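# Unlatch boot-drive carrier, pull it out, lay it in tray

## Task

Swing the boot-drive carrier's latch open (its top end pivots outward and downward), slide the carrier out of its slot in the back panel, and set it down on the bottom of the parts tray so that nothing of it, including the opened latch, rests on the upper edge of the tray's rim. The tray is loose: at the end it must sit flat on the table with nothing overhanging the table edge, and everything must stay put without the robot holding it.

## Robot and tools

Robot: a single arm with a parallel two-finger gripper. The fingers point along the gripper's own +z axis and close along its y axis. The reported end_effector_position lies between the finger pads when closed, roughly 2 cm short of the fingertips; closing pushes the tips about 10 mm further along +z.

Frame: the scene frame has its origin on the table surface under the arm base, +z upward, and +y to the left when facing along +x. All positions are in metres, orientations are quaternions written w first (qw, qx, qy, qz). The base may be slightly tilted, and the reported hand position gets less accurate at long reach.

Row format (used by both execute_actions and move): 8 plain numbers [x, y, z, qw, qx, qy, qz, opening]. x, y, z and the quaternion are an absolute gripper pose in the scene frame, not an offset. opening runs from -1 (closed) to +1 (fully open, 0.084 m). There is one arm, so one row per step.

execute_actions(actions): a list of actions run one after another. Each action is a list of 1 to 15 rows; each row lasts one control step of 1/30 s, and if fewer than 15 rows are given the last row is repeated to fill 15 steps. An empty list just reports state and images. An action is rejected if any target lies more than 0.6 m from the gripper's position at that action's start, measured along any gripper axis; if the first action fails this or any action is malformed, nothing in the call runs. Repeat the wanted quaternion in every row to hold orientation rather than copying a possibly drifted reported one.

Each step the commanded pose is clamped to within 70 mm and 16 degrees of the measured pose, then reached by damped inverse kinematics, favouring position over orientation. After an action the arm only continues to the last clamped pose, so long motions need further commands. "Hand target" shows what the controller is currently heading for; "pose unreachable" means the clearance check (which treats the base mount as part of the arm) altered or blocked the command. Step readings list the position at some steps; HELD marks steps that were held back.

move(target, speed, blocking): target is one 8-number row (absolute pose plus opening). The gripper follows a straight path lasting 0.5 to 10 s (cut off at 10 s), rotating the short way. speed is the path's top speed in m/s, 0.002 to 0.5 (default 0.25); rotation is capped at twice that in rad/s. The gripper can lag, wander and overshoot the speed, especially near full stretch. It does not avoid obstacles: faster moves hit harder, and aiming further beyond a contact pushes harder. The opening is applied at the start. The result adds a "move:" line: done (resting near target), off_target, moving, held, fault, plus limits (paced = the pose was clipped; held = some steps were blocked, after which the arm may speed up a lot) and the remaining distance. With blocking=false you get a reply after 0.5 s while the arm keeps going; until a result shows the move ended, other moves and execute_actions are refused, so use wait or stop.

wait(seconds): 0 to 10 s, the arm holds its last command; returns early if a running move ends. stop(): brakes a running move (needs room to decelerate; fingers continue). zoom_image(camera, region): camera is cam_high or cam_wrist, region [x0, y0, x1, y1] in pixels of that 504x504 image, at most 504x504, origin top-left. show_instructions(): shows the reference pages for the scene. finished_scene(scene): ends the current scene (give its number), after the last command is held; irreversible, and the reply says whether the goal was met.

Results: state line gives gripper pose and linear/angular velocities. grip_measured is the fingers' actual opening on the same -1..1 scale. To hold something, command an opening well below grip_measured; the larger the gap, the firmer the squeeze (about 24 N per pad for parts up to ~6 cm). Fast closing can overshoot. Echoing grip_measured back keeps a light hold on narrow parts; wider ones may slip.

Cameras: cam_high is fixed, cam_wrist rides on the hand; calibration (K, distortion, world-to-camera transform) is given and may be off by a few degrees or millimetres.

Joint ranges (rad): waist and forearm roll and wrist roll ±6.283, shoulder -2.059 to 2.094, elbow -3.927 to 0.192, wrist pitch -1.693 to 3.142. Load limits (N m): waist 43.5, shoulder 43.5, elbow 26.1, forearm roll 26.1, wrist pitch 17.4, wrist roll 17.4, including held weight. Reaching a limit causes a torque fault: the joint backs off, the arm holds for 10 s and the rest of the call is dropped. Holding loads heats motors; MOTOR HOT appears from 65 °C, and at 80 °C an OVER-TEMPERATURE FAULT brakes the arm until it cools.

Avoid: dropping the carrier, slamming or pushing hard into the panel or tray, shoving the loose tray off flat or past the table edge, and knocking anything off the table (an automatic failure). Parts may occasionally be tugged or nudged by outside disturbances. Quick, smooth motions with little effort are preferred.

Each tool is called after "Request:" by a JSON object that holds its "api" and its "payload".

Reference images:

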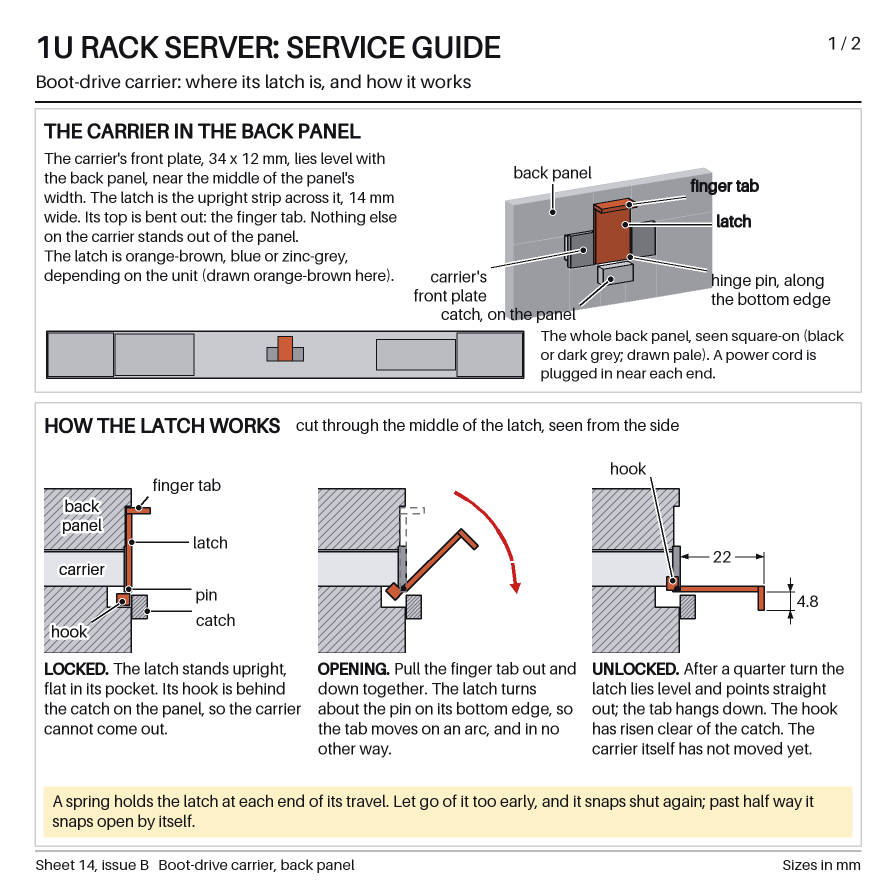

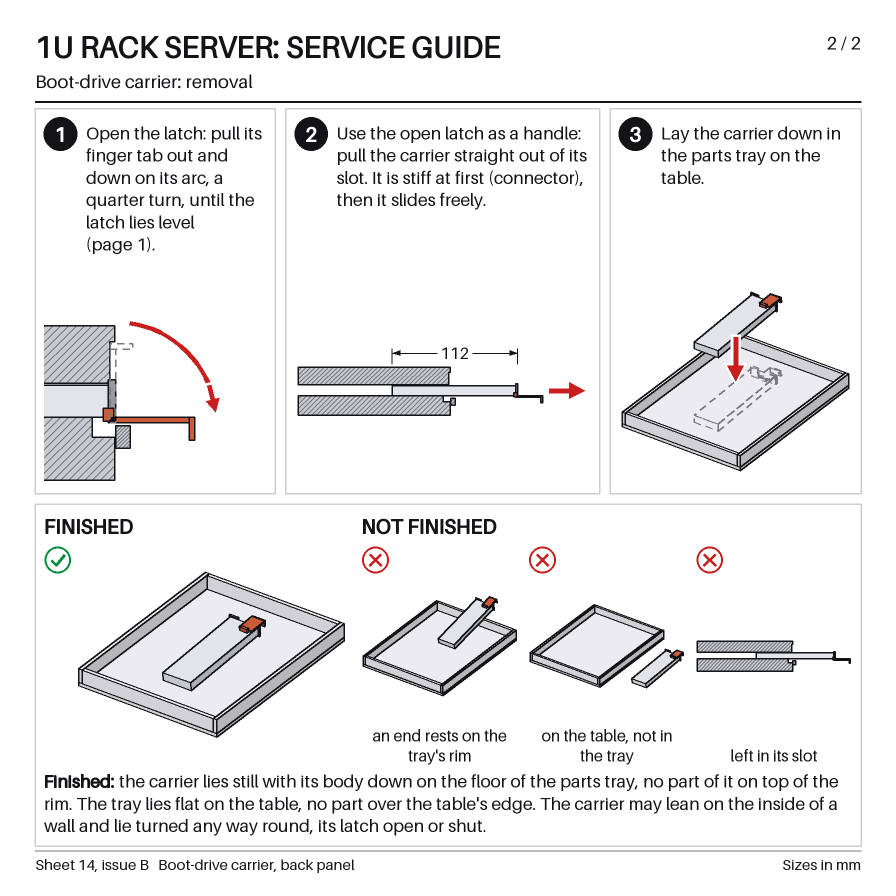

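## Session

Request:
{"api": "execute_actions", "payload": {"actions": []}}

Scene clock: 0.00 s.
end_effector_position=(+0.4109, -0.4135, +0.2414) grip_measured=+1.00 end_effector_quat_wxyz=(-0.093, +0.492, +0.820, +0.278) end_effector_velocity=(-0.000, +0.000, -0.000) end_effector_angular_velocity=(+0.000, +0.000, +0.000)
Joint positions: [-1.066 -0.35  -1.126  0.678  1.425  2.744  0.084]
Joint velocities: [ 0.    -0.     0.001 -0.    -0.     0.     0.   ]
Motor temperatures (°C, as the motors report them): [25 28 25 30 29 29]
Hand target: +0.411, -0.414, +0.241; -0.093, +0.492, +0.820, +0.278

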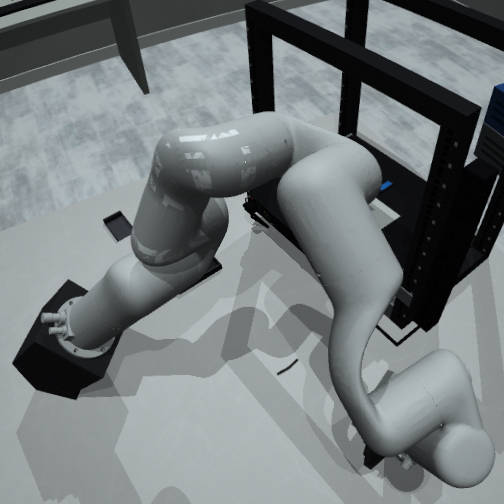

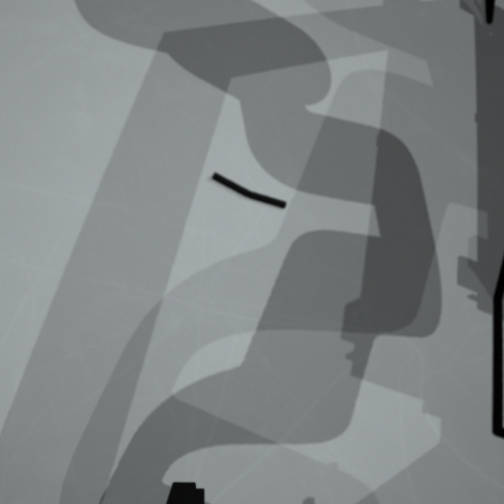

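Request:
{"api": "move", "payload": {"target": [0.25,-0.05,0.3,0,0.707,0,0.707,1]}}

Scene clock: 6.50 s.
end_effector_position=(+0.3125, -0.1872, +0.2793) grip_measured=+1.00 end_effector_quat_wxyz=(-0.041, +0.704, +0.357, +0.613) end_effector_velocity=(-0.000, +0.000, -0.000) end_effector_angular_velocity=(+0.001, -0.000, -0.001)
Joint positions: [-1.65  -0.554 -0.18   1.068  2.038  2.69   0.084]
Joint velocities: [ 0.     0.001  0.     0.    -0.    -0.    -0.   ]
Motor temperatures (°C, as the motors report them): [25 28 26 30 29 29]
Hand target: +0.313, -0.187, +0.279; -0.041, +0.704, +0.357, +0.613
Off the commanded pose: 0.152 m, 43 deg; position and orientation clipped at the last step of the last action.
move: held; limits=paced,held; held on 49 of 129 steps, including the last
pose unreachable: on one or more control steps of this call, first in action 0 (counted from 0), an arm could not follow its commanded pose, so it was not sent that pose on those steps. On the call's last step it was still not sent that pose. It may still have moved: this result reports where it is.
cause: the commanded pose would bring two parts of the arm too close to each other (joints 2 (shoulder) to 6 (wrist roll) lie between them).
camera_calibration (this result's frames):
cam_wrist: T_world_to_cam=[[0.533541, -0.751335, 0.388368, -0.385949], [0.0125459, -0.452105, -0.891877, 0.230845], [0.845681, 0.480725, -0.23179, 0.0222248], [0, 0, 0, 1]] pos_world=[0.184228, -0.196295, 0.360927]

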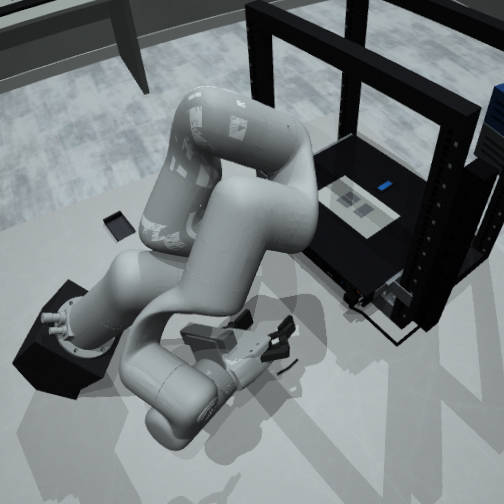

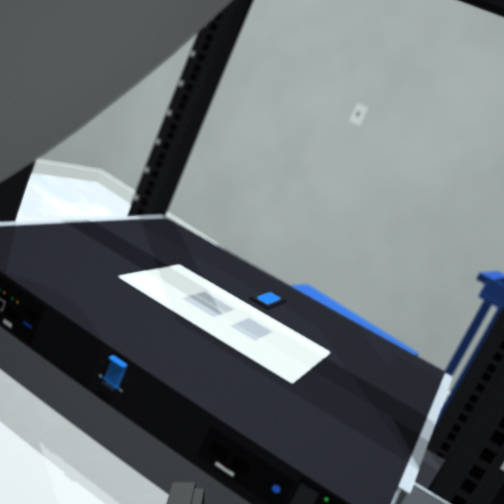

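Request:
{"api": "move", "payload": {"target": [0.42,0.03,0.22,-0.078,0.856,0.135,0.494,1]}}

Scene clock: 9.63 s.
end_effector_position=(+0.3135, -0.1853, +0.2786) grip_measured=+1.00 end_effector_quat_wxyz=(-0.042, +0.706, +0.354, +0.612) end_effector_velocity=(-0.000, -0.000, -0.000) end_effector_angular_velocity=(+0.001, +0.001, -0.002)
Joint positions: [-1.648 -0.565 -0.17   1.074  2.035  2.698  0.084]
Joint velocities: [-0.002  0.001  0.     0.    -0.     0.    -0.   ]
Motor temperatures (°C, as the motors report them): [25 28 26 30 29 29]
Hand target: +0.313, -0.185, +0.279; -0.042, +0.706, +0.354, +0.612
Off the commanded pose: 0.247 m, 34 deg; position and orientation clipped at the last step of the last action.
move: held; limits=paced,held; held on 41 of 45 steps, including the last
pose unreachable: on one or more control steps of this call, first in action 0 (counted from 0), an arm could not follow its commanded pose, so it was not sent that pose on those steps. On the call's last step it was still not sent that pose. It may still have moved: this result reports where it is.
cause: the commanded pose would bring two parts of the arm too close to each other (joints 2 (shoulder) to 6 (wrist roll) lie between them).
camera_calibration (this result's frames):
cam_wrist: T_world_to_cam=[[0.532236, -0.754295, 0.384402, -0.383874], [0.00692119, -0.450164, -0.892919, 0.233525], [0.846568, 0.477904, -0.234373, 0.0203135], [0, 0, 0, 1]] pos_world=[0.185498, -0.194137, 0.360842]

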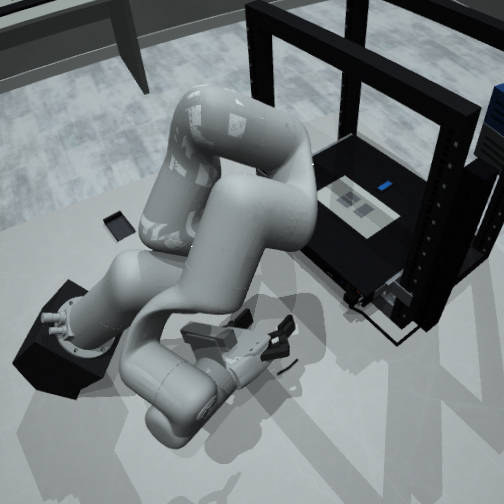

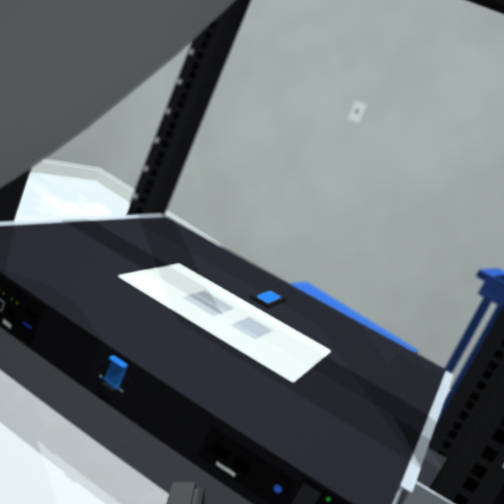

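Request:
{"api": "move", "payload": {"target": [0.45,-0.3,0.3,-0.093,0.492,0.82,0.278,1]}}

Request:
{"api": "move", "payload": {"target": [0.47,-0.15,0.3,-0.04,0.954,0.151,0.256,1]}}

Request:
{"api": "move", "payload": {"target": [0.45,0.04,0.24,-0.06,0.914,0.144,0.378,1]}}

Scene clock: 14.27 s.
end_effector_position=(+0.4495, -0.2998, +0.2987) grip_measured=+1.00 end_effector_quat_wxyz=(-0.093, +0.492, +0.820, +0.277) end_effector_velocity=(+0.001, -0.001, +0.001) end_effector_angular_velocity=(-0.005, +0.001, +0.004)
Joint positions: [-0.814 -0.724 -0.868  0.637  1.359  3.02   0.084]
Joint velocities: [ 0.004  0.    -0.005 -0.006 -0.002  0.004  0.   ]
Motor temperatures (°C, as the motors report them): [25 28 27 30 29 29]
Hand target: +0.450, -0.300, +0.299; -0.093, +0.492, +0.820, +0.277
Off the commanded pose: 0.001 m, 0 deg.
move: done
camera_calibration (this result's frames):
cam_wrist: T_world_to_cam=[[0.853999, 0.352533, 0.38263, -0.362635], [0.502003, -0.75153, -0.428014, -0.252776], [0.136668, 0.557605, -0.818779, 0.482064], [0, 0, 0, 1]] pos_world=[0.370702, -0.330929, 0.425267]

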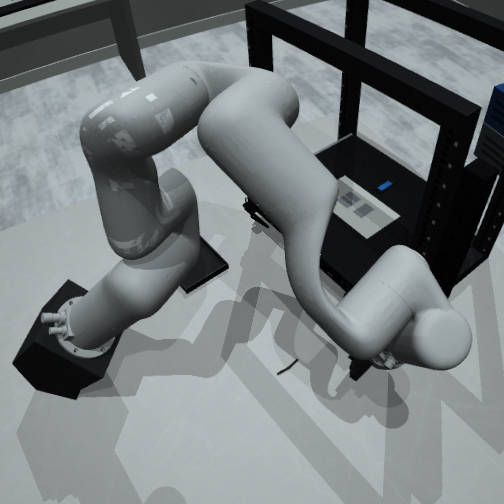

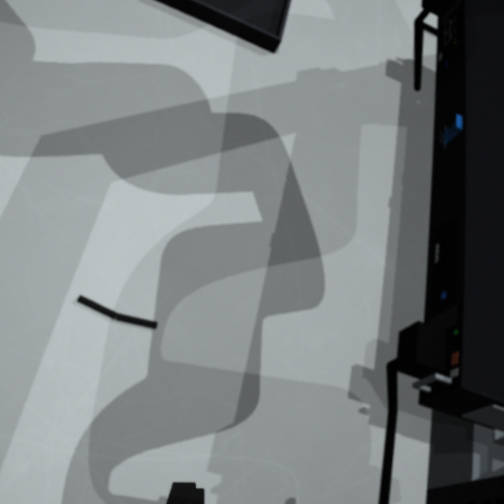

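Scene clock: 18.30 s.
end_effector_position=(+0.4696, -0.1494, +0.3002) grip_measured=+1.00 end_effector_quat_wxyz=(-0.041, +0.954, +0.153, +0.256) end_effector_velocity=(-0.000, +0.001, -0.000) end_effector_angular_velocity=(-0.007, +0.006, -0.005)
Joint positions: [ 0.012 -1.373 -0.091 -0.164  0.375  5.784  0.084]
Joint velocities: [ 0.005  0.001 -0.001 -0.037  0.005  0.039 -0.   ]
Motor temperatures (°C, as the motors report them): [25 28 28 30 29 29]
Hand target: +0.470, -0.149, +0.300; -0.040, +0.954, +0.153, +0.256
Off the commanded pose: 0.001 m, 0 deg.
move: done
camera_calibration (this result's frames):
cam_wrist: T_world_to_cam=[[0.304684, -0.952194, 0.0222074, -0.262131], [-0.818167, -0.273593, -0.505717, 0.565506], [0.487617, 0.135915, -0.862414, 0.182046], [0, 0, 0, 1]] pos_world=[0.453777, -0.119624, 0.448806]

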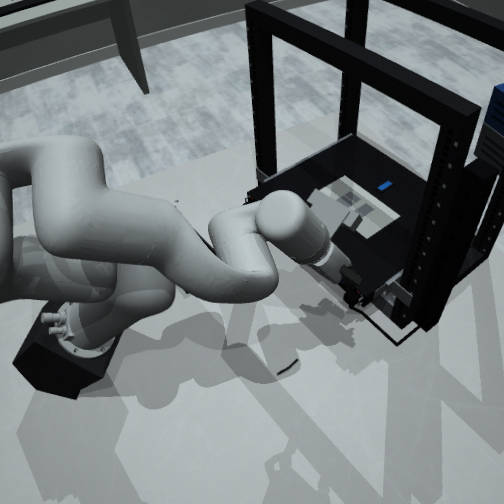

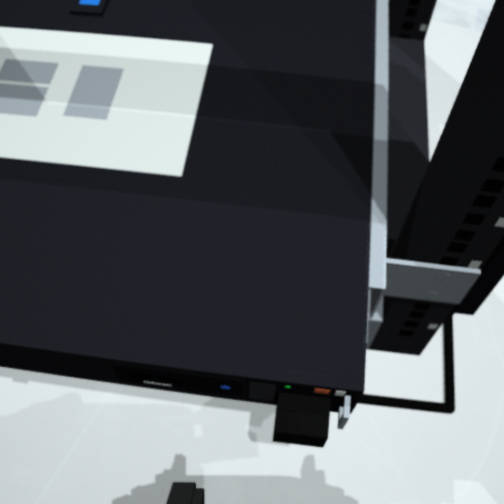

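Scene clock: 21.50 s.
end_effector_position=(+0.4491, +0.0383, +0.2410) grip_measured=+1.00 end_effector_quat_wxyz=(-0.058, +0.913, +0.146, +0.378) end_effector_velocity=(+0.000, +0.000, -0.000) end_effector_angular_velocity=(-0.006, +0.004, -0.002)
Joint positions: [ 0.921 -0.078 -0.068  0.847 -1.204  5.547  0.084]
Joint velocities: [ 0.008  0.005 -0.006  0.016  0.001 -0.006  0.   ]
Motor temperatures (°C, as the motors report them): [25 28 28 30 29 29]
Hand target: +0.449, +0.038, +0.241; -0.058, +0.913, +0.146, +0.378
Off the commanded pose: 0.002 m, 0 deg.
move: done; limits=paced
camera_calibration (this result's frames):
cam_wrist: T_world_to_cam=[[0.297143, -0.954542, 0.0235747, -0.0726783], [-0.667251, -0.225245, -0.709958, 0.549675], [0.682995, 0.195229, -0.703849, -0.0127664], [0, 0, 0, 1]] pos_world=[0.397086, 0.0569295, 0.382974]

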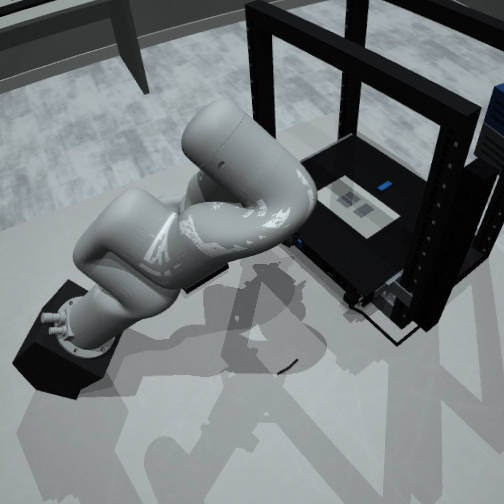

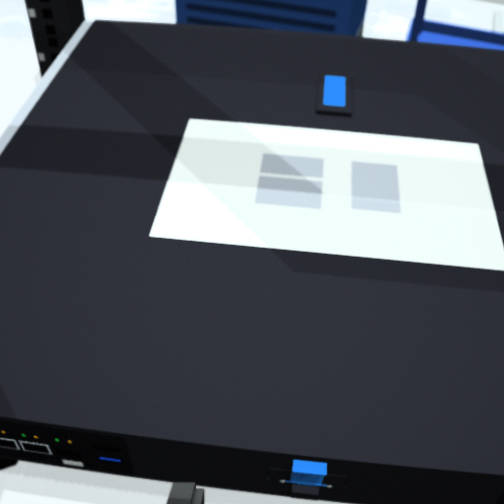

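Request:
{"api": "move", "payload": {"target": [0.45,0.05,0.19,-0.027,0.922,0.065,0.382,0.2], "speed": 0.15}}

Scene clock: 24.43 s.
end_effector_position=(+0.4500, +0.0500, +0.1906) grip_measured=+0.19 end_effector_quat_wxyz=(-0.027, +0.921, +0.065, +0.382) end_effector_velocity=(+0.000, -0.000, -0.000) end_effector_angular_velocity=(-0.000, -0.003, -0.004)
Joint positions: [ 0.805  0.34  -0.22   0.783 -1.454  5.85   0.052]
Joint velocities: [-0.003  0.007 -0.003 -0.002 -0.007  0.005  0.   ]
Motor temperatures (°C, as the motors report them): [25 28 27 30 30 29]
Hand target: +0.450, +0.050, +0.190; -0.027, +0.921, +0.065, +0.382
Off the commanded pose: 0.001 m, 0 deg.
move: done
camera_calibration (this result's frames):
cam_wrist: T_world_to_cam=[[0.127831, -0.991628, 0.0182658, 0.0184413], [-0.695318, -0.102736, -0.711321, 0.523908], [0.707242, 0.0782285, -0.70263, -0.0564937], [0, 0, 0, 1]] pos_world=[0.40188, 0.0765308, 0.332636]

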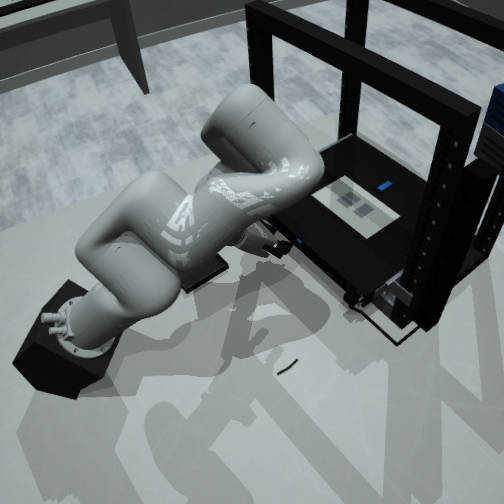

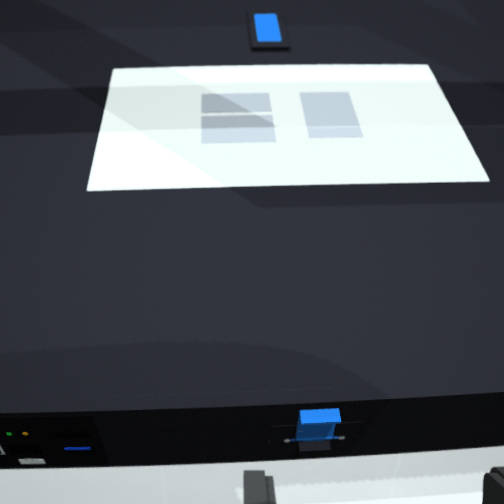

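Request:
{"api": "move", "payload": {"target": [0.48,0.057,0.177,-0.033,0.920,0.080,0.382,-0.4], "speed": 0.08}}

Scene clock: 27.37 s.
end_effector_position=(+0.4796, +0.0572, +0.1769) grip_measured=-0.42 end_effector_quat_wxyz=(-0.033, +0.920, +0.080, +0.382) end_effector_velocity=(+0.001, -0.000, -0.000) end_effector_angular_velocity=(+0.001, -0.000, -0.001)
Joint positions: [ 0.722  0.336 -0.302  0.691 -1.384  5.767  0.026]
Joint velocities: [-0.003 -0.001 -0.003 -0.003  0.002 -0.001 -0.   ]
Motor temperatures (°C, as the motors report them): [25 28 27 30 30 29]
Hand target: +0.480, +0.057, +0.177; -0.033, +0.920, +0.080, +0.382
Off the commanded pose: 0.000 m, 0 deg.
move: done
camera_calibration (this result's frames):
cam_wrist: T_world_to_cam=[[0.159577, -0.987001, 0.0190626, 0.00643132], [-0.691376, -0.125523, -0.711508, 0.534972], [0.704652, 0.100361, -0.70242, -0.0876851], [0, 0, 0, 1]] pos_world=[0.430628, 0.0822991, 0.318922]

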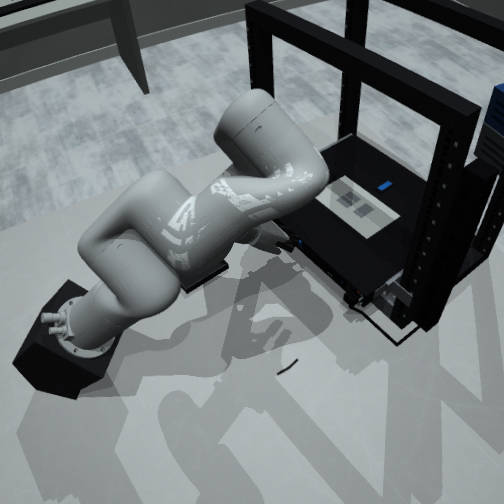

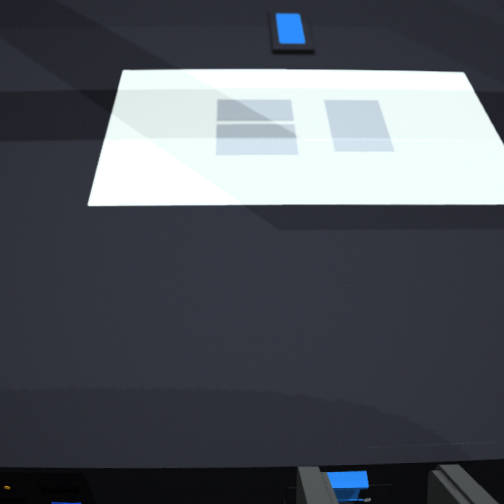

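Request:
{"api": "move", "payload": {"target": [0.497,0.060,0.159,-0.033,0.920,0.080,0.382,-0.4], "speed": 0.03}}

Scene clock: 29.60 s.
end_effector_position=(+0.4968, +0.0601, +0.1590) grip_measured=-0.42 end_effector_quat_wxyz=(-0.033, +0.920, +0.080, +0.382) end_effector_velocity=(+0.000, +0.000, -0.001) end_effector_angular_velocity=(+0.000, -0.000, +0.001)
Joint positions: [ 0.657  0.384 -0.373  0.629 -1.368  5.751  0.026]
Joint velocities: [-0.002  0.002 -0.002 -0.002  0.    -0.     0.   ]
Motor temperatures (°C, as the motors report them): [25 28 27 30 30 29]
Hand target: +0.497, +0.060, +0.159; -0.033, +0.920, +0.080, +0.382
Off the commanded pose: 0.000 m, 0 deg.
move: done
camera_calibration (this result's frames):
cam_wrist: T_world_to_cam=[[0.15955, -0.987005, 0.0191088, 0.00691923], [-0.691114, -0.125499, -0.711767, 0.534413], [0.704915, 0.100356, -0.702156, -0.112805], [0, 0, 0, 1]] pos_world=[0.447754, 0.0852181, 0.301038]

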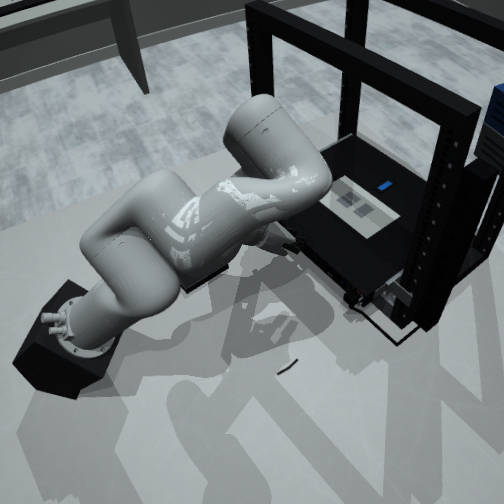

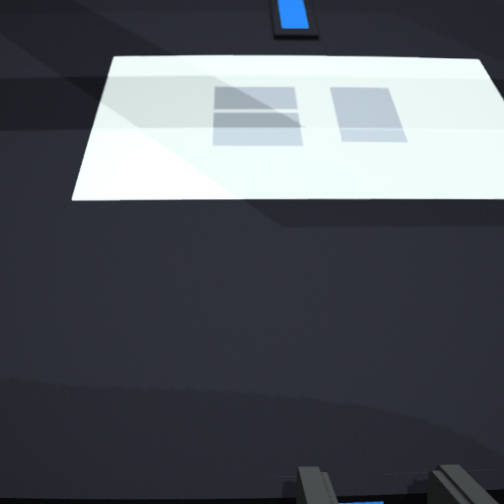

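Request:
{"api": "move", "payload": {"target": [0.501,0.0635,0.153,-0.033,0.920,0.080,0.382,-0.4], "speed": 0.02}}

Request:
{"api": "move", "payload": {"target": [0.501,0.0635,0.153,-0.033,0.920,0.080,0.382,-0.8], "speed": 0.02}}

Scene clock: 31.20 s.
end_effector_position=(+0.5009, +0.0635, +0.1530) grip_measured=-0.42 end_effector_quat_wxyz=(-0.033, +0.920, +0.080, +0.382) end_effector_velocity=(+0.000, +0.001, +0.000) end_effector_angular_velocity=(+0.001, -0.001, +0.001)
Joint positions: [ 0.647  0.409 -0.399  0.618 -1.366  5.75   0.026]
Joint velocities: [ 0.001  0.002 -0.002 -0.001 -0.    -0.     0.   ]
Motor temperatures (°C, as the motors report them): [25 29 27 30 30 29]
Hand target: +0.501, +0.064, +0.153; -0.033, +0.920, +0.080, +0.382
Off the commanded pose: 0.000 m, 0 deg.
move: done
camera_calibration (this result's frames):
cam_wrist: T_world_to_cam=[[0.159616, -0.986989, 0.0193917, 0.00961643], [-0.690949, -0.125727, -0.711886, 0.533362], [0.705062, 0.10023, -0.702027, -0.120319], [0, 0, 0, 1]] pos_world=[0.451824, 0.0886089, 0.295039]

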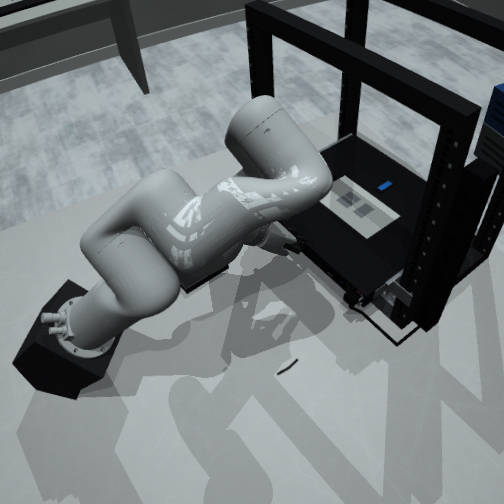

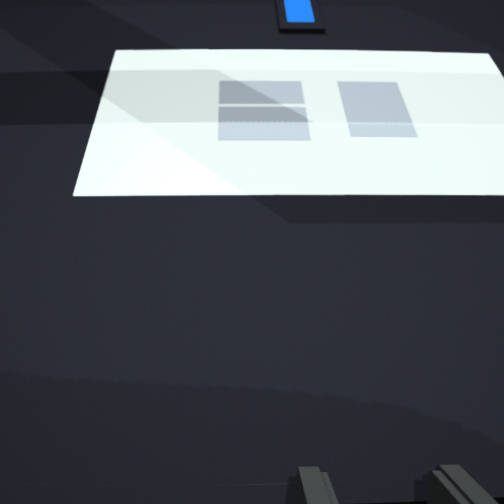

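Scene clock: 31.90 s.
end_effector_position=(+0.5010, +0.0635, +0.1530) grip_measured=-0.82 end_effector_quat_wxyz=(-0.033, +0.920, +0.080, +0.382) end_effector_velocity=(-0.001, +0.000, -0.000) end_effector_angular_velocity=(-0.000, +0.001, +0.002)
Joint positions: [ 0.646  0.409 -0.4    0.618 -1.366  5.749  0.008]
Joint velocities: [ 0.001  0.002  0.     0.     0.    -0.    -0.   ]
Motor temperatures (°C, as the motors report them): [25 29 27 30 30 29]
Hand target: +0.501, +0.064, +0.153; -0.033, +0.920, +0.080, +0.382
Off the commanded pose: 0.000 m, 0 deg.
move: done
camera_calibration (this result's frames):
cam_wrist: T_world_to_cam=[[0.159622, -0.986987, 0.0194445, 0.00959193], [-0.690898, -0.125762, -0.711929, 0.533371], [0.70511, 0.100205, -0.701982, -0.120422], [0, 0, 0, 1]] pos_world=[0.451885, 0.088612, 0.295002]

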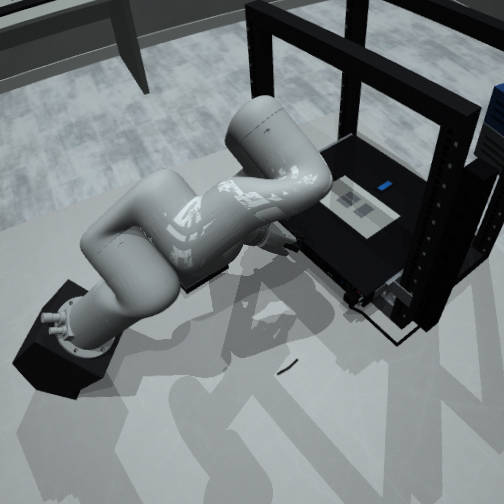

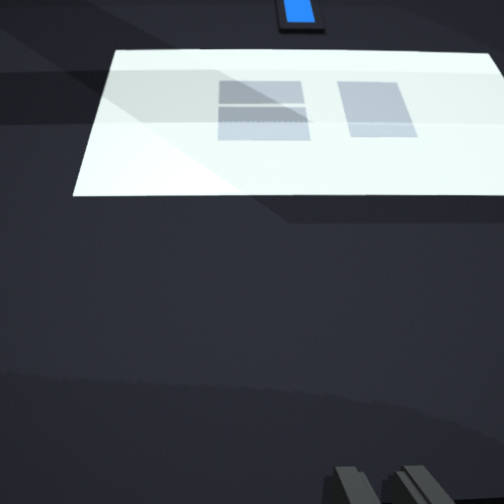

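Request:
{"api": "move", "payload": {"target": [0.497,0.063,0.153,-0.033,0.920,0.080,0.382,-0.4], "speed": 0.02}}

Request:
{"api": "move", "payload": {"target": [0.497,0.063,0.143,-0.033,0.920,0.080,0.382,-0.4], "speed": 0.02}}

Request:
{"api": "move", "payload": {"target": [0.497,0.063,0.143,-0.033,0.920,0.080,0.382,-0.8], "speed": 0.02}}

Request:
{"api": "zoom_image", "payload": {"camera": "cam_high", "region": [250,200,350,300]}}

Scene clock: 34.23 s.
end_effector_position=(+0.4970, +0.0630, +0.1530) grip_measured=-0.42 end_effector_quat_wxyz=(-0.033, +0.920, +0.080, +0.382) end_effector_velocity=(+0.000, +0.000, +0.000) end_effector_angular_velocity=(+0.001, -0.002, -0.001)
Joint positions: [ 0.648  0.414 -0.39   0.618 -1.378  5.758  0.026]
Joint velocities: [ 0.001  0.001 -0.    -0.    -0.003  0.002  0.   ]
Motor temperatures (°C, as the motors report them): [25 29 26 30 30 29]
Hand target: +0.497, +0.063, +0.153; -0.033, +0.920, +0.080, +0.382
Off the commanded pose: 0.000 m, 0 deg.
move: done
camera_calibration (this result's frames):
cam_wrist: T_world_to_cam=[[0.159669, -0.986979, 0.0194651, 0.00969], [-0.690903, -0.125811, -0.711916, 0.530586], [0.705095, 0.100222, -0.701995, -0.117567], [0, 0, 0, 1]] pos_world=[0.447932, 0.0881003, 0.295012]

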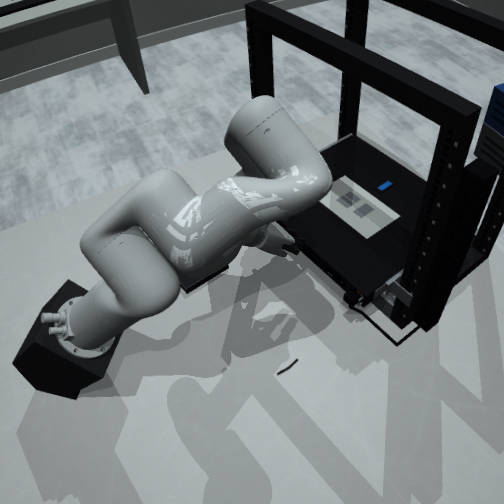

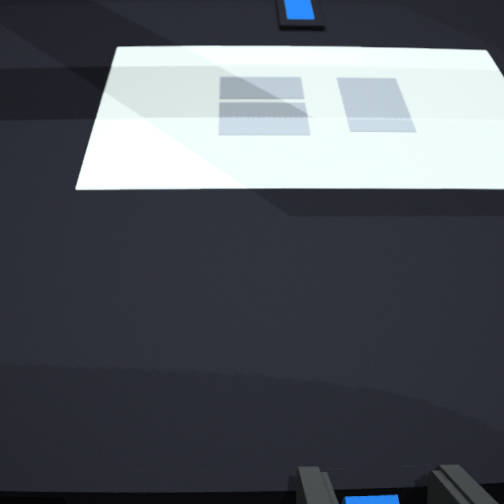

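Scene clock: 34.97 s.
end_effector_position=(+0.4974, +0.0632, +0.1453) grip_measured=-0.42 end_effector_quat_wxyz=(-0.033, +0.919, +0.080, +0.385) end_effector_velocity=(+0.001, -0.000, -0.002) end_effector_angular_velocity=(+0.001, +0.001, -0.001)
Joint positions: [ 0.622  0.448 -0.405  0.587 -1.399  5.768  0.026]
Joint velocities: [-0.006  0.005 -0.005 -0.005 -0.     0.001  0.   ]
Motor temperatures (°C, as the motors report them): [25 29 26 30 30 29]
Hand target: +0.497, +0.063, +0.143; -0.033, +0.920, +0.080, +0.382
Off the commanded pose: 0.002 m, 0 deg.
move: done
camera_calibration (this result's frames):
cam_wrist: T_world_to_cam=[[0.159863, -0.986945, 0.0195886, 0.00985273], [-0.686525, -0.125417, -0.716208, 0.523788], [0.709314, 0.101047, -0.697612, -0.126003], [0, 0, 0, 1]] pos_world=[0.447394, 0.0881481, 0.287047]

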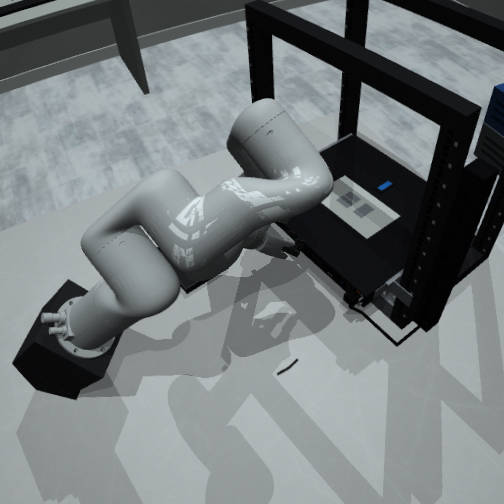

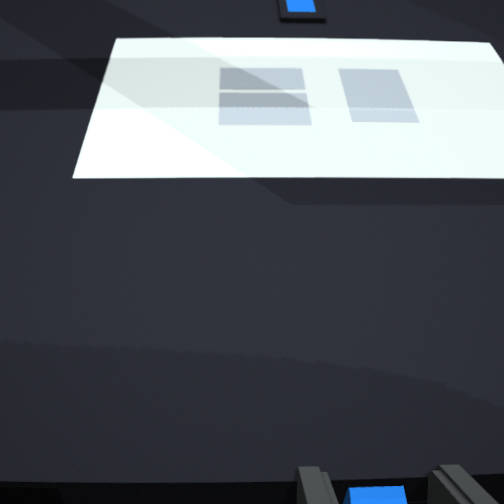

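Scene clock: 35.67 s.
end_effector_position=(+0.4961, +0.0628, +0.1427) grip_measured=-0.82 end_effector_quat_wxyz=(-0.033, +0.920, +0.081, +0.381) end_effector_velocity=(+0.000, +0.000, -0.000) end_effector_angular_velocity=(+0.001, -0.000, -0.000)
Joint positions: [ 0.619  0.451 -0.406  0.587 -1.394  5.768  0.008]
Joint velocities: [ 0.     0.    -0.001 -0.     0.001  0.     0.   ]
Motor temperatures (°C, as the motors report them): [25 29 26 30 30 29]
Hand target: +0.497, +0.063, +0.143; -0.033, +0.920, +0.080, +0.382
Off the commanded pose: 0.001 m, 0 deg.
move: done
camera_calibration (this result's frames):
cam_wrist: T_world_to_cam=[[0.160677, -0.986803, 0.0200648, 0.00930461], [-0.691921, -0.127113, -0.710695, 0.522976], [0.703866, 0.100309, -0.703214, -0.123383], [0, 0, 0, 1]] pos_world=[0.447209, 0.0880353, 0.284725]

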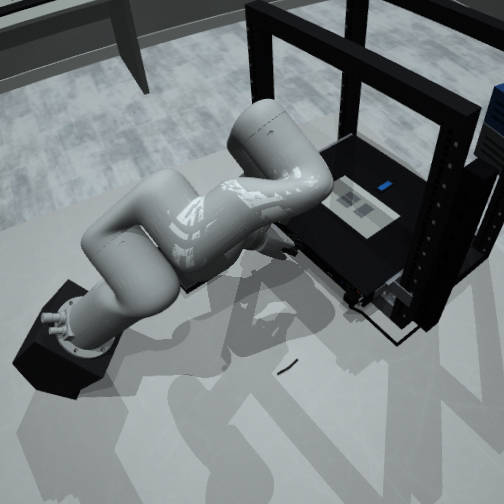

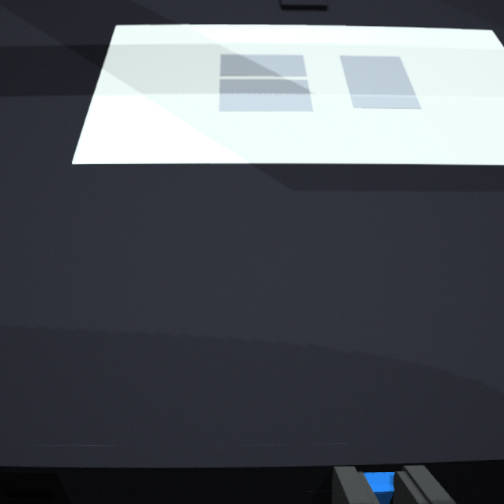

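Region (250, 200, 350, 300) of cam_high's 504x504 image, scaled by 5.040, with more detail than that image has.

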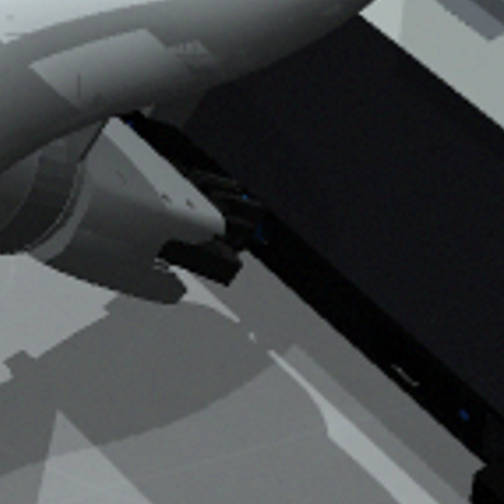

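Request:
{"api": "move", "payload": {"target": [0.493,0.0625,0.143,-0.033,0.920,0.080,0.382,-0.4], "speed": 0.02}}

Request:
{"api": "move", "payload": {"target": [0.493,0.0625,0.134,-0.033,0.920,0.080,0.382,-0.4], "speed": 0.02}}

Request:
{"api": "move", "payload": {"target": [0.493,0.0625,0.134,-0.033,0.920,0.080,0.382,-0.8], "speed": 0.02}}

Scene clock: 37.40 s.
end_effector_position=(+0.4951, +0.0630, +0.1444) grip_measured=-0.42 end_effector_quat_wxyz=(-0.033, +0.919, +0.079, +0.385) end_effector_velocity=(-0.002, -0.002, -0.000) end_effector_angular_velocity=(-0.003, +0.002, -0.001)
Joint positions: [ 0.621  0.455 -0.402  0.585 -1.408  5.777  0.026]
Joint velocities: [-0.    -0.001  0.007  0.003 -0.005  0.002 -0.   ]
Motor temperatures (°C, as the motors report them): [25 29 27 31 30 29]
Hand target: +0.493, +0.062, +0.143; -0.033, +0.920, +0.080, +0.382
Off the commanded pose: 0.003 m, 0 deg.
move: done
camera_calibration (this result's frames):
cam_wrist: T_world_to_cam=[[0.157637, -0.987333, 0.0180029, 0.0114108], [-0.687227, -0.122778, -0.715992, 0.521677], [0.709133, 0.100495, -0.697876, -0.124793], [0, 0, 0, 1]] pos_world=[0.445207, 0.0878577, 0.286222]

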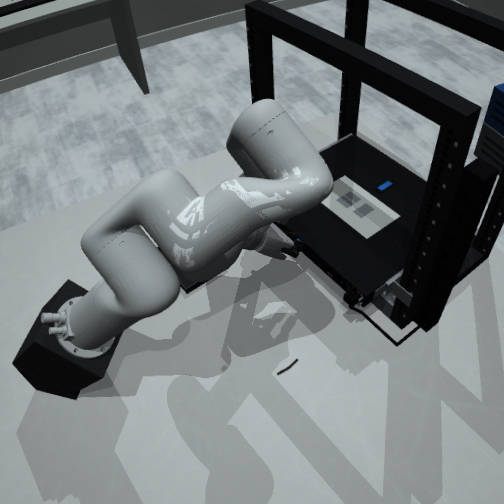

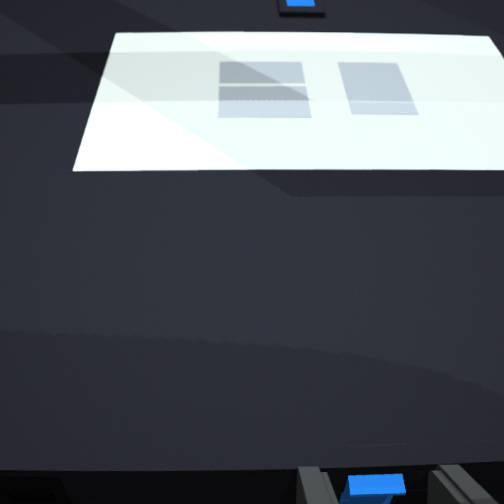

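Scene clock: 38.20 s.
end_effector_position=(+0.4930, +0.0625, +0.1341) grip_measured=-0.42 end_effector_quat_wxyz=(-0.033, +0.920, +0.080, +0.382) end_effector_velocity=(+0.001, +0.000, +0.000) end_effector_angular_velocity=(+0.001, -0.003, +0.000)
Joint positions: [ 0.594  0.489 -0.416  0.56  -1.42   5.784  0.026]
Joint velocities: [-0.001  0.002 -0.002 -0.003 -0.002  0.001 -0.   ]
Motor temperatures (°C, as the motors report them): [25 29 26 31 30 29]
Hand target: +0.493, +0.063, +0.134; -0.033, +0.920, +0.080, +0.382
Off the commanded pose: 0.000 m, 0 deg.
move: done
camera_calibration (this result's frames):
cam_wrist: T_world_to_cam=[[0.159535, -0.987003, 0.0193218, 0.0103282], [-0.690914, -0.125613, -0.71194, 0.514276], [0.705114, 0.100229, -0.701975, -0.127957], [0, 0, 0, 1]] pos_world=[0.443897, 0.0876189, 0.276112]

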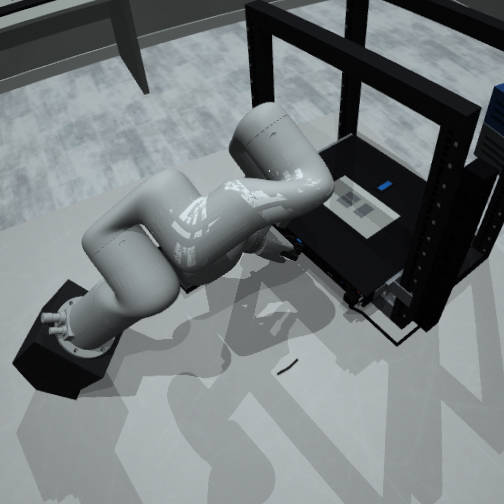

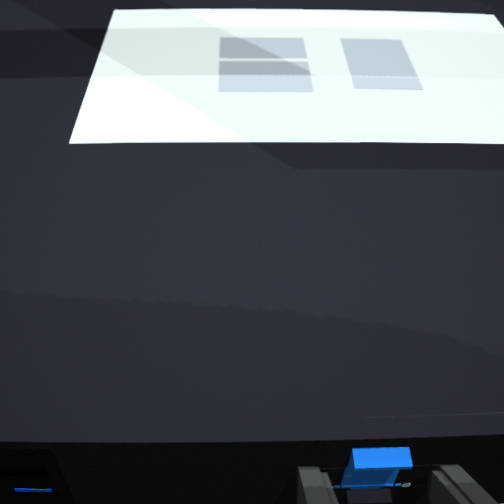

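Scene clock: 38.90 s.
end_effector_position=(+0.4930, +0.0625, +0.1340) grip_measured=-0.82 end_effector_quat_wxyz=(-0.033, +0.920, +0.080, +0.382) end_effector_velocity=(+0.001, -0.000, +0.000) end_effector_angular_velocity=(+0.000, -0.001, -0.001)
Joint positions: [ 0.594  0.489 -0.416  0.56  -1.42   5.784  0.008]
Joint velocities: [-0.    -0.001 -0.001  0.     0.     0.     0.   ]
Motor temperatures (°C, as the motors report them): [25 29 26 31 30 29]
Hand target: +0.493, +0.063, +0.134; -0.033, +0.920, +0.080, +0.382
Off the commanded pose: 0.000 m, 0 deg.
move: done
camera_calibration (this result's frames):
cam_wrist: T_world_to_cam=[[0.15962, -0.986987, 0.0194418, 0.010253], [-0.690893, -0.125758, -0.711936, 0.514194], [0.705116, 0.100207, -0.701976, -0.128022], [0, 0, 0, 1]] pos_world=[0.443887, 0.0876125, 0.276005]

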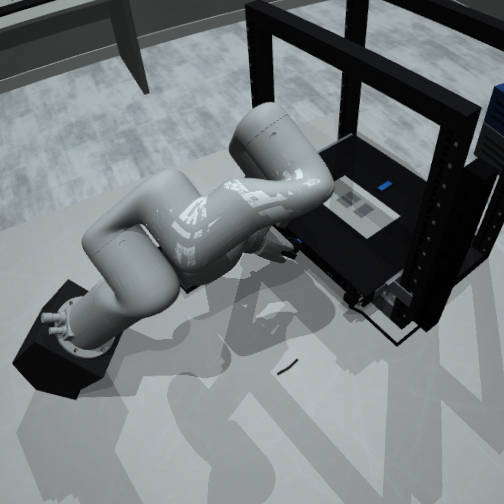

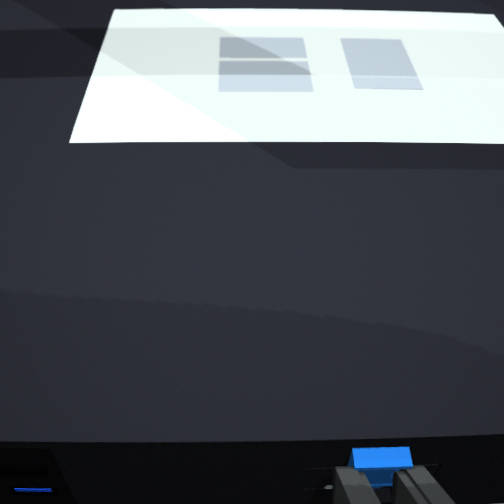

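Request:
{"api": "move", "payload": {"target": [0.492,0.062,0.139,-0.033,0.920,0.080,0.382,-0.45], "speed": 0.02}}

Request:
{"api": "move", "payload": {"target": [0.500,0.062,0.139,-0.033,0.920,0.080,0.382,-0.45], "speed": 0.01}}

Request:
{"api": "move", "payload": {"target": [0.498,0.062,0.139,-0.033,0.920,0.080,0.382,-0.8], "speed": 0.01}}

Scene clock: 41.30 s.
end_effector_position=(+0.4920, +0.0620, +0.1390) grip_measured=-0.47 end_effector_quat_wxyz=(-0.033, +0.920, +0.080, +0.382) end_effector_velocity=(-0.000, -0.000, +0.000) end_effector_angular_velocity=(-0.001, +0.002, -0.000)
Joint positions: [ 0.607  0.472 -0.403  0.573 -1.416  5.782  0.024]
Joint velocities: [ 0.002 -0.003  0.002  0.003  0.002 -0.001 -0.   ]
Motor temperatures (°C, as the motors report them): [25 29 26 31 30 29]
Hand target: +0.492, +0.062, +0.139; -0.033, +0.920, +0.080, +0.382
Off the commanded pose: 0.000 m, 0 deg.
move: done
camera_calibration (this result's frames):
cam_wrist: T_world_to_cam=[[0.159633, -0.986984, 0.019492, 0.00979212], [-0.690822, -0.125793, -0.711998, 0.516966], [0.705183, 0.100193, -0.701911, -0.12386], [0, 0, 0, 1]] pos_world=[0.442912, 0.0871053, 0.280949]

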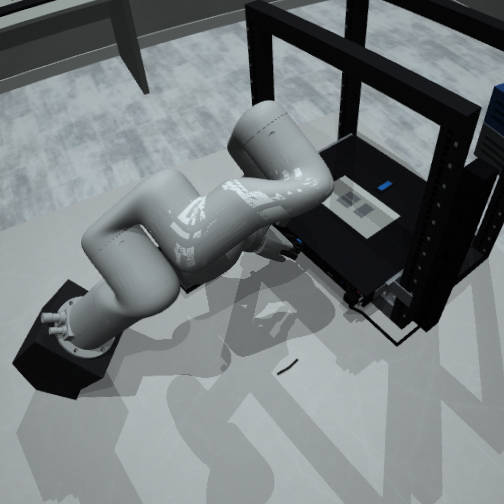

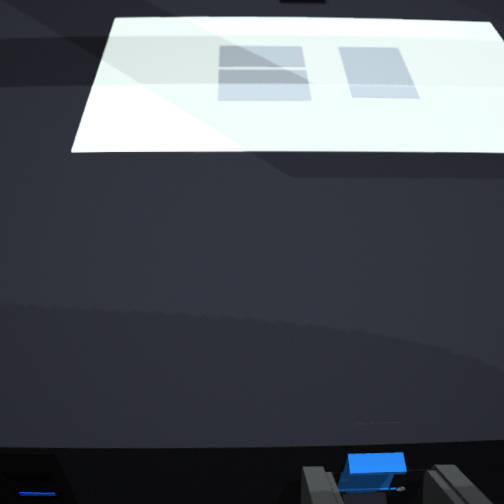

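Scene clock: 42.30 s.
end_effector_position=(+0.4971, +0.0620, +0.1376) grip_measured=-0.47 end_effector_quat_wxyz=(-0.033, +0.921, +0.082, +0.379) end_effector_velocity=(+0.003, +0.000, +0.001) end_effector_angular_velocity=(+0.002, -0.004, -0.002)
Joint positions: [ 0.603  0.46  -0.414  0.572 -1.391  5.766  0.024]
Joint velocities: [ 0.    -0.002 -0.005 -0.     0.003 -0.002  0.   ]
Motor temperatures (°C, as the motors report them): [25 29 26 31 30 29]
Hand target: +0.500, +0.062, +0.139; -0.033, +0.920, +0.080, +0.382
Off the commanded pose: 0.003 m, 0 deg.
move: done
camera_calibration (this result's frames):
cam_wrist: T_world_to_cam=[[0.163631, -0.986308, 0.0205145, 0.00680651], [-0.694686, -0.129965, -0.707475, 0.521104], [0.700454, 0.101514, -0.706441, -0.12549], [0, 0, 0, 1]] pos_world=[0.44879, 0.0871777, 0.279877]

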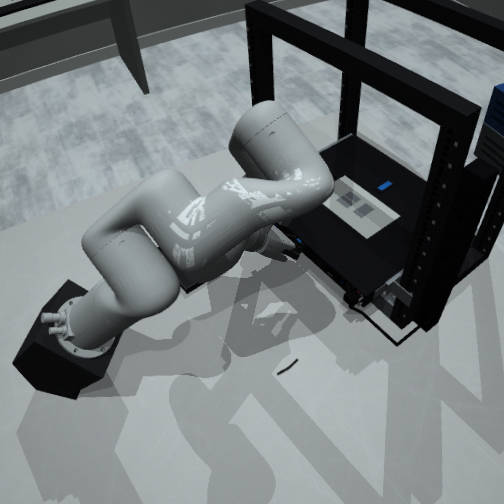

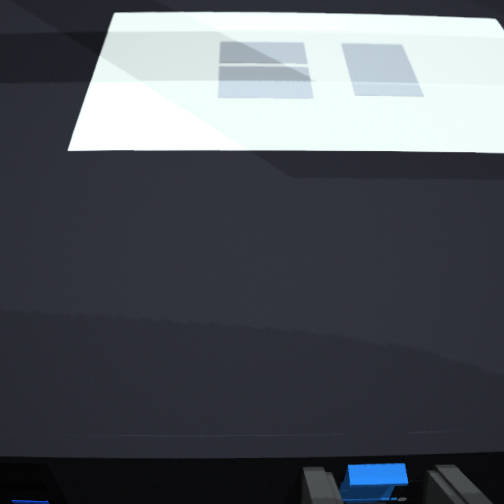

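Scene clock: 43.00 s.
end_effector_position=(+0.4972, +0.0620, +0.1379) grip_measured=-0.75 end_effector_quat_wxyz=(-0.033, +0.921, +0.080, +0.380) end_effector_velocity=(+0.000, +0.001, +0.001) end_effector_angular_velocity=(+0.003, -0.000, +0.001)
Joint positions: [ 0.603  0.462 -0.415  0.572 -1.395  5.769  0.011]
Joint velocities: [ 0.002 -0.002  0.001  0.     0.002  0.001  0.   ]
Motor temperatures (°C, as the motors report them): [25 29 26 31 30 29]
Hand target: +0.498, +0.062, +0.139; -0.033, +0.920, +0.080, +0.382
Off the commanded pose: 0.001 m, 0 deg.
move: done
camera_calibration (this result's frames):
cam_wrist: T_world_to_cam=[[0.160626, -0.986823, 0.019461, 0.0084809], [-0.693354, -0.126847, -0.709345, 0.520773], [0.702467, 0.100446, -0.704593, -0.126516], [0, 0, 0, 1]] pos_world=[0.448591, 0.0871355, 0.280101]

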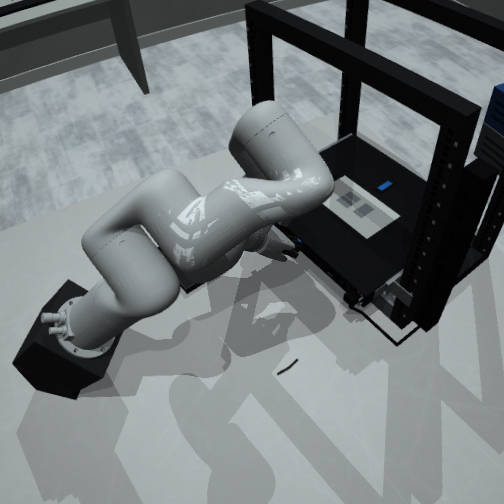

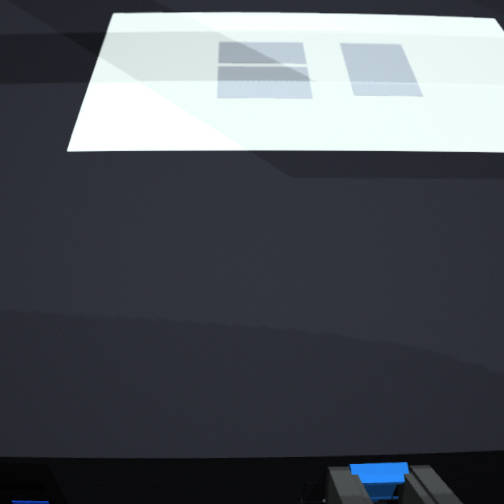

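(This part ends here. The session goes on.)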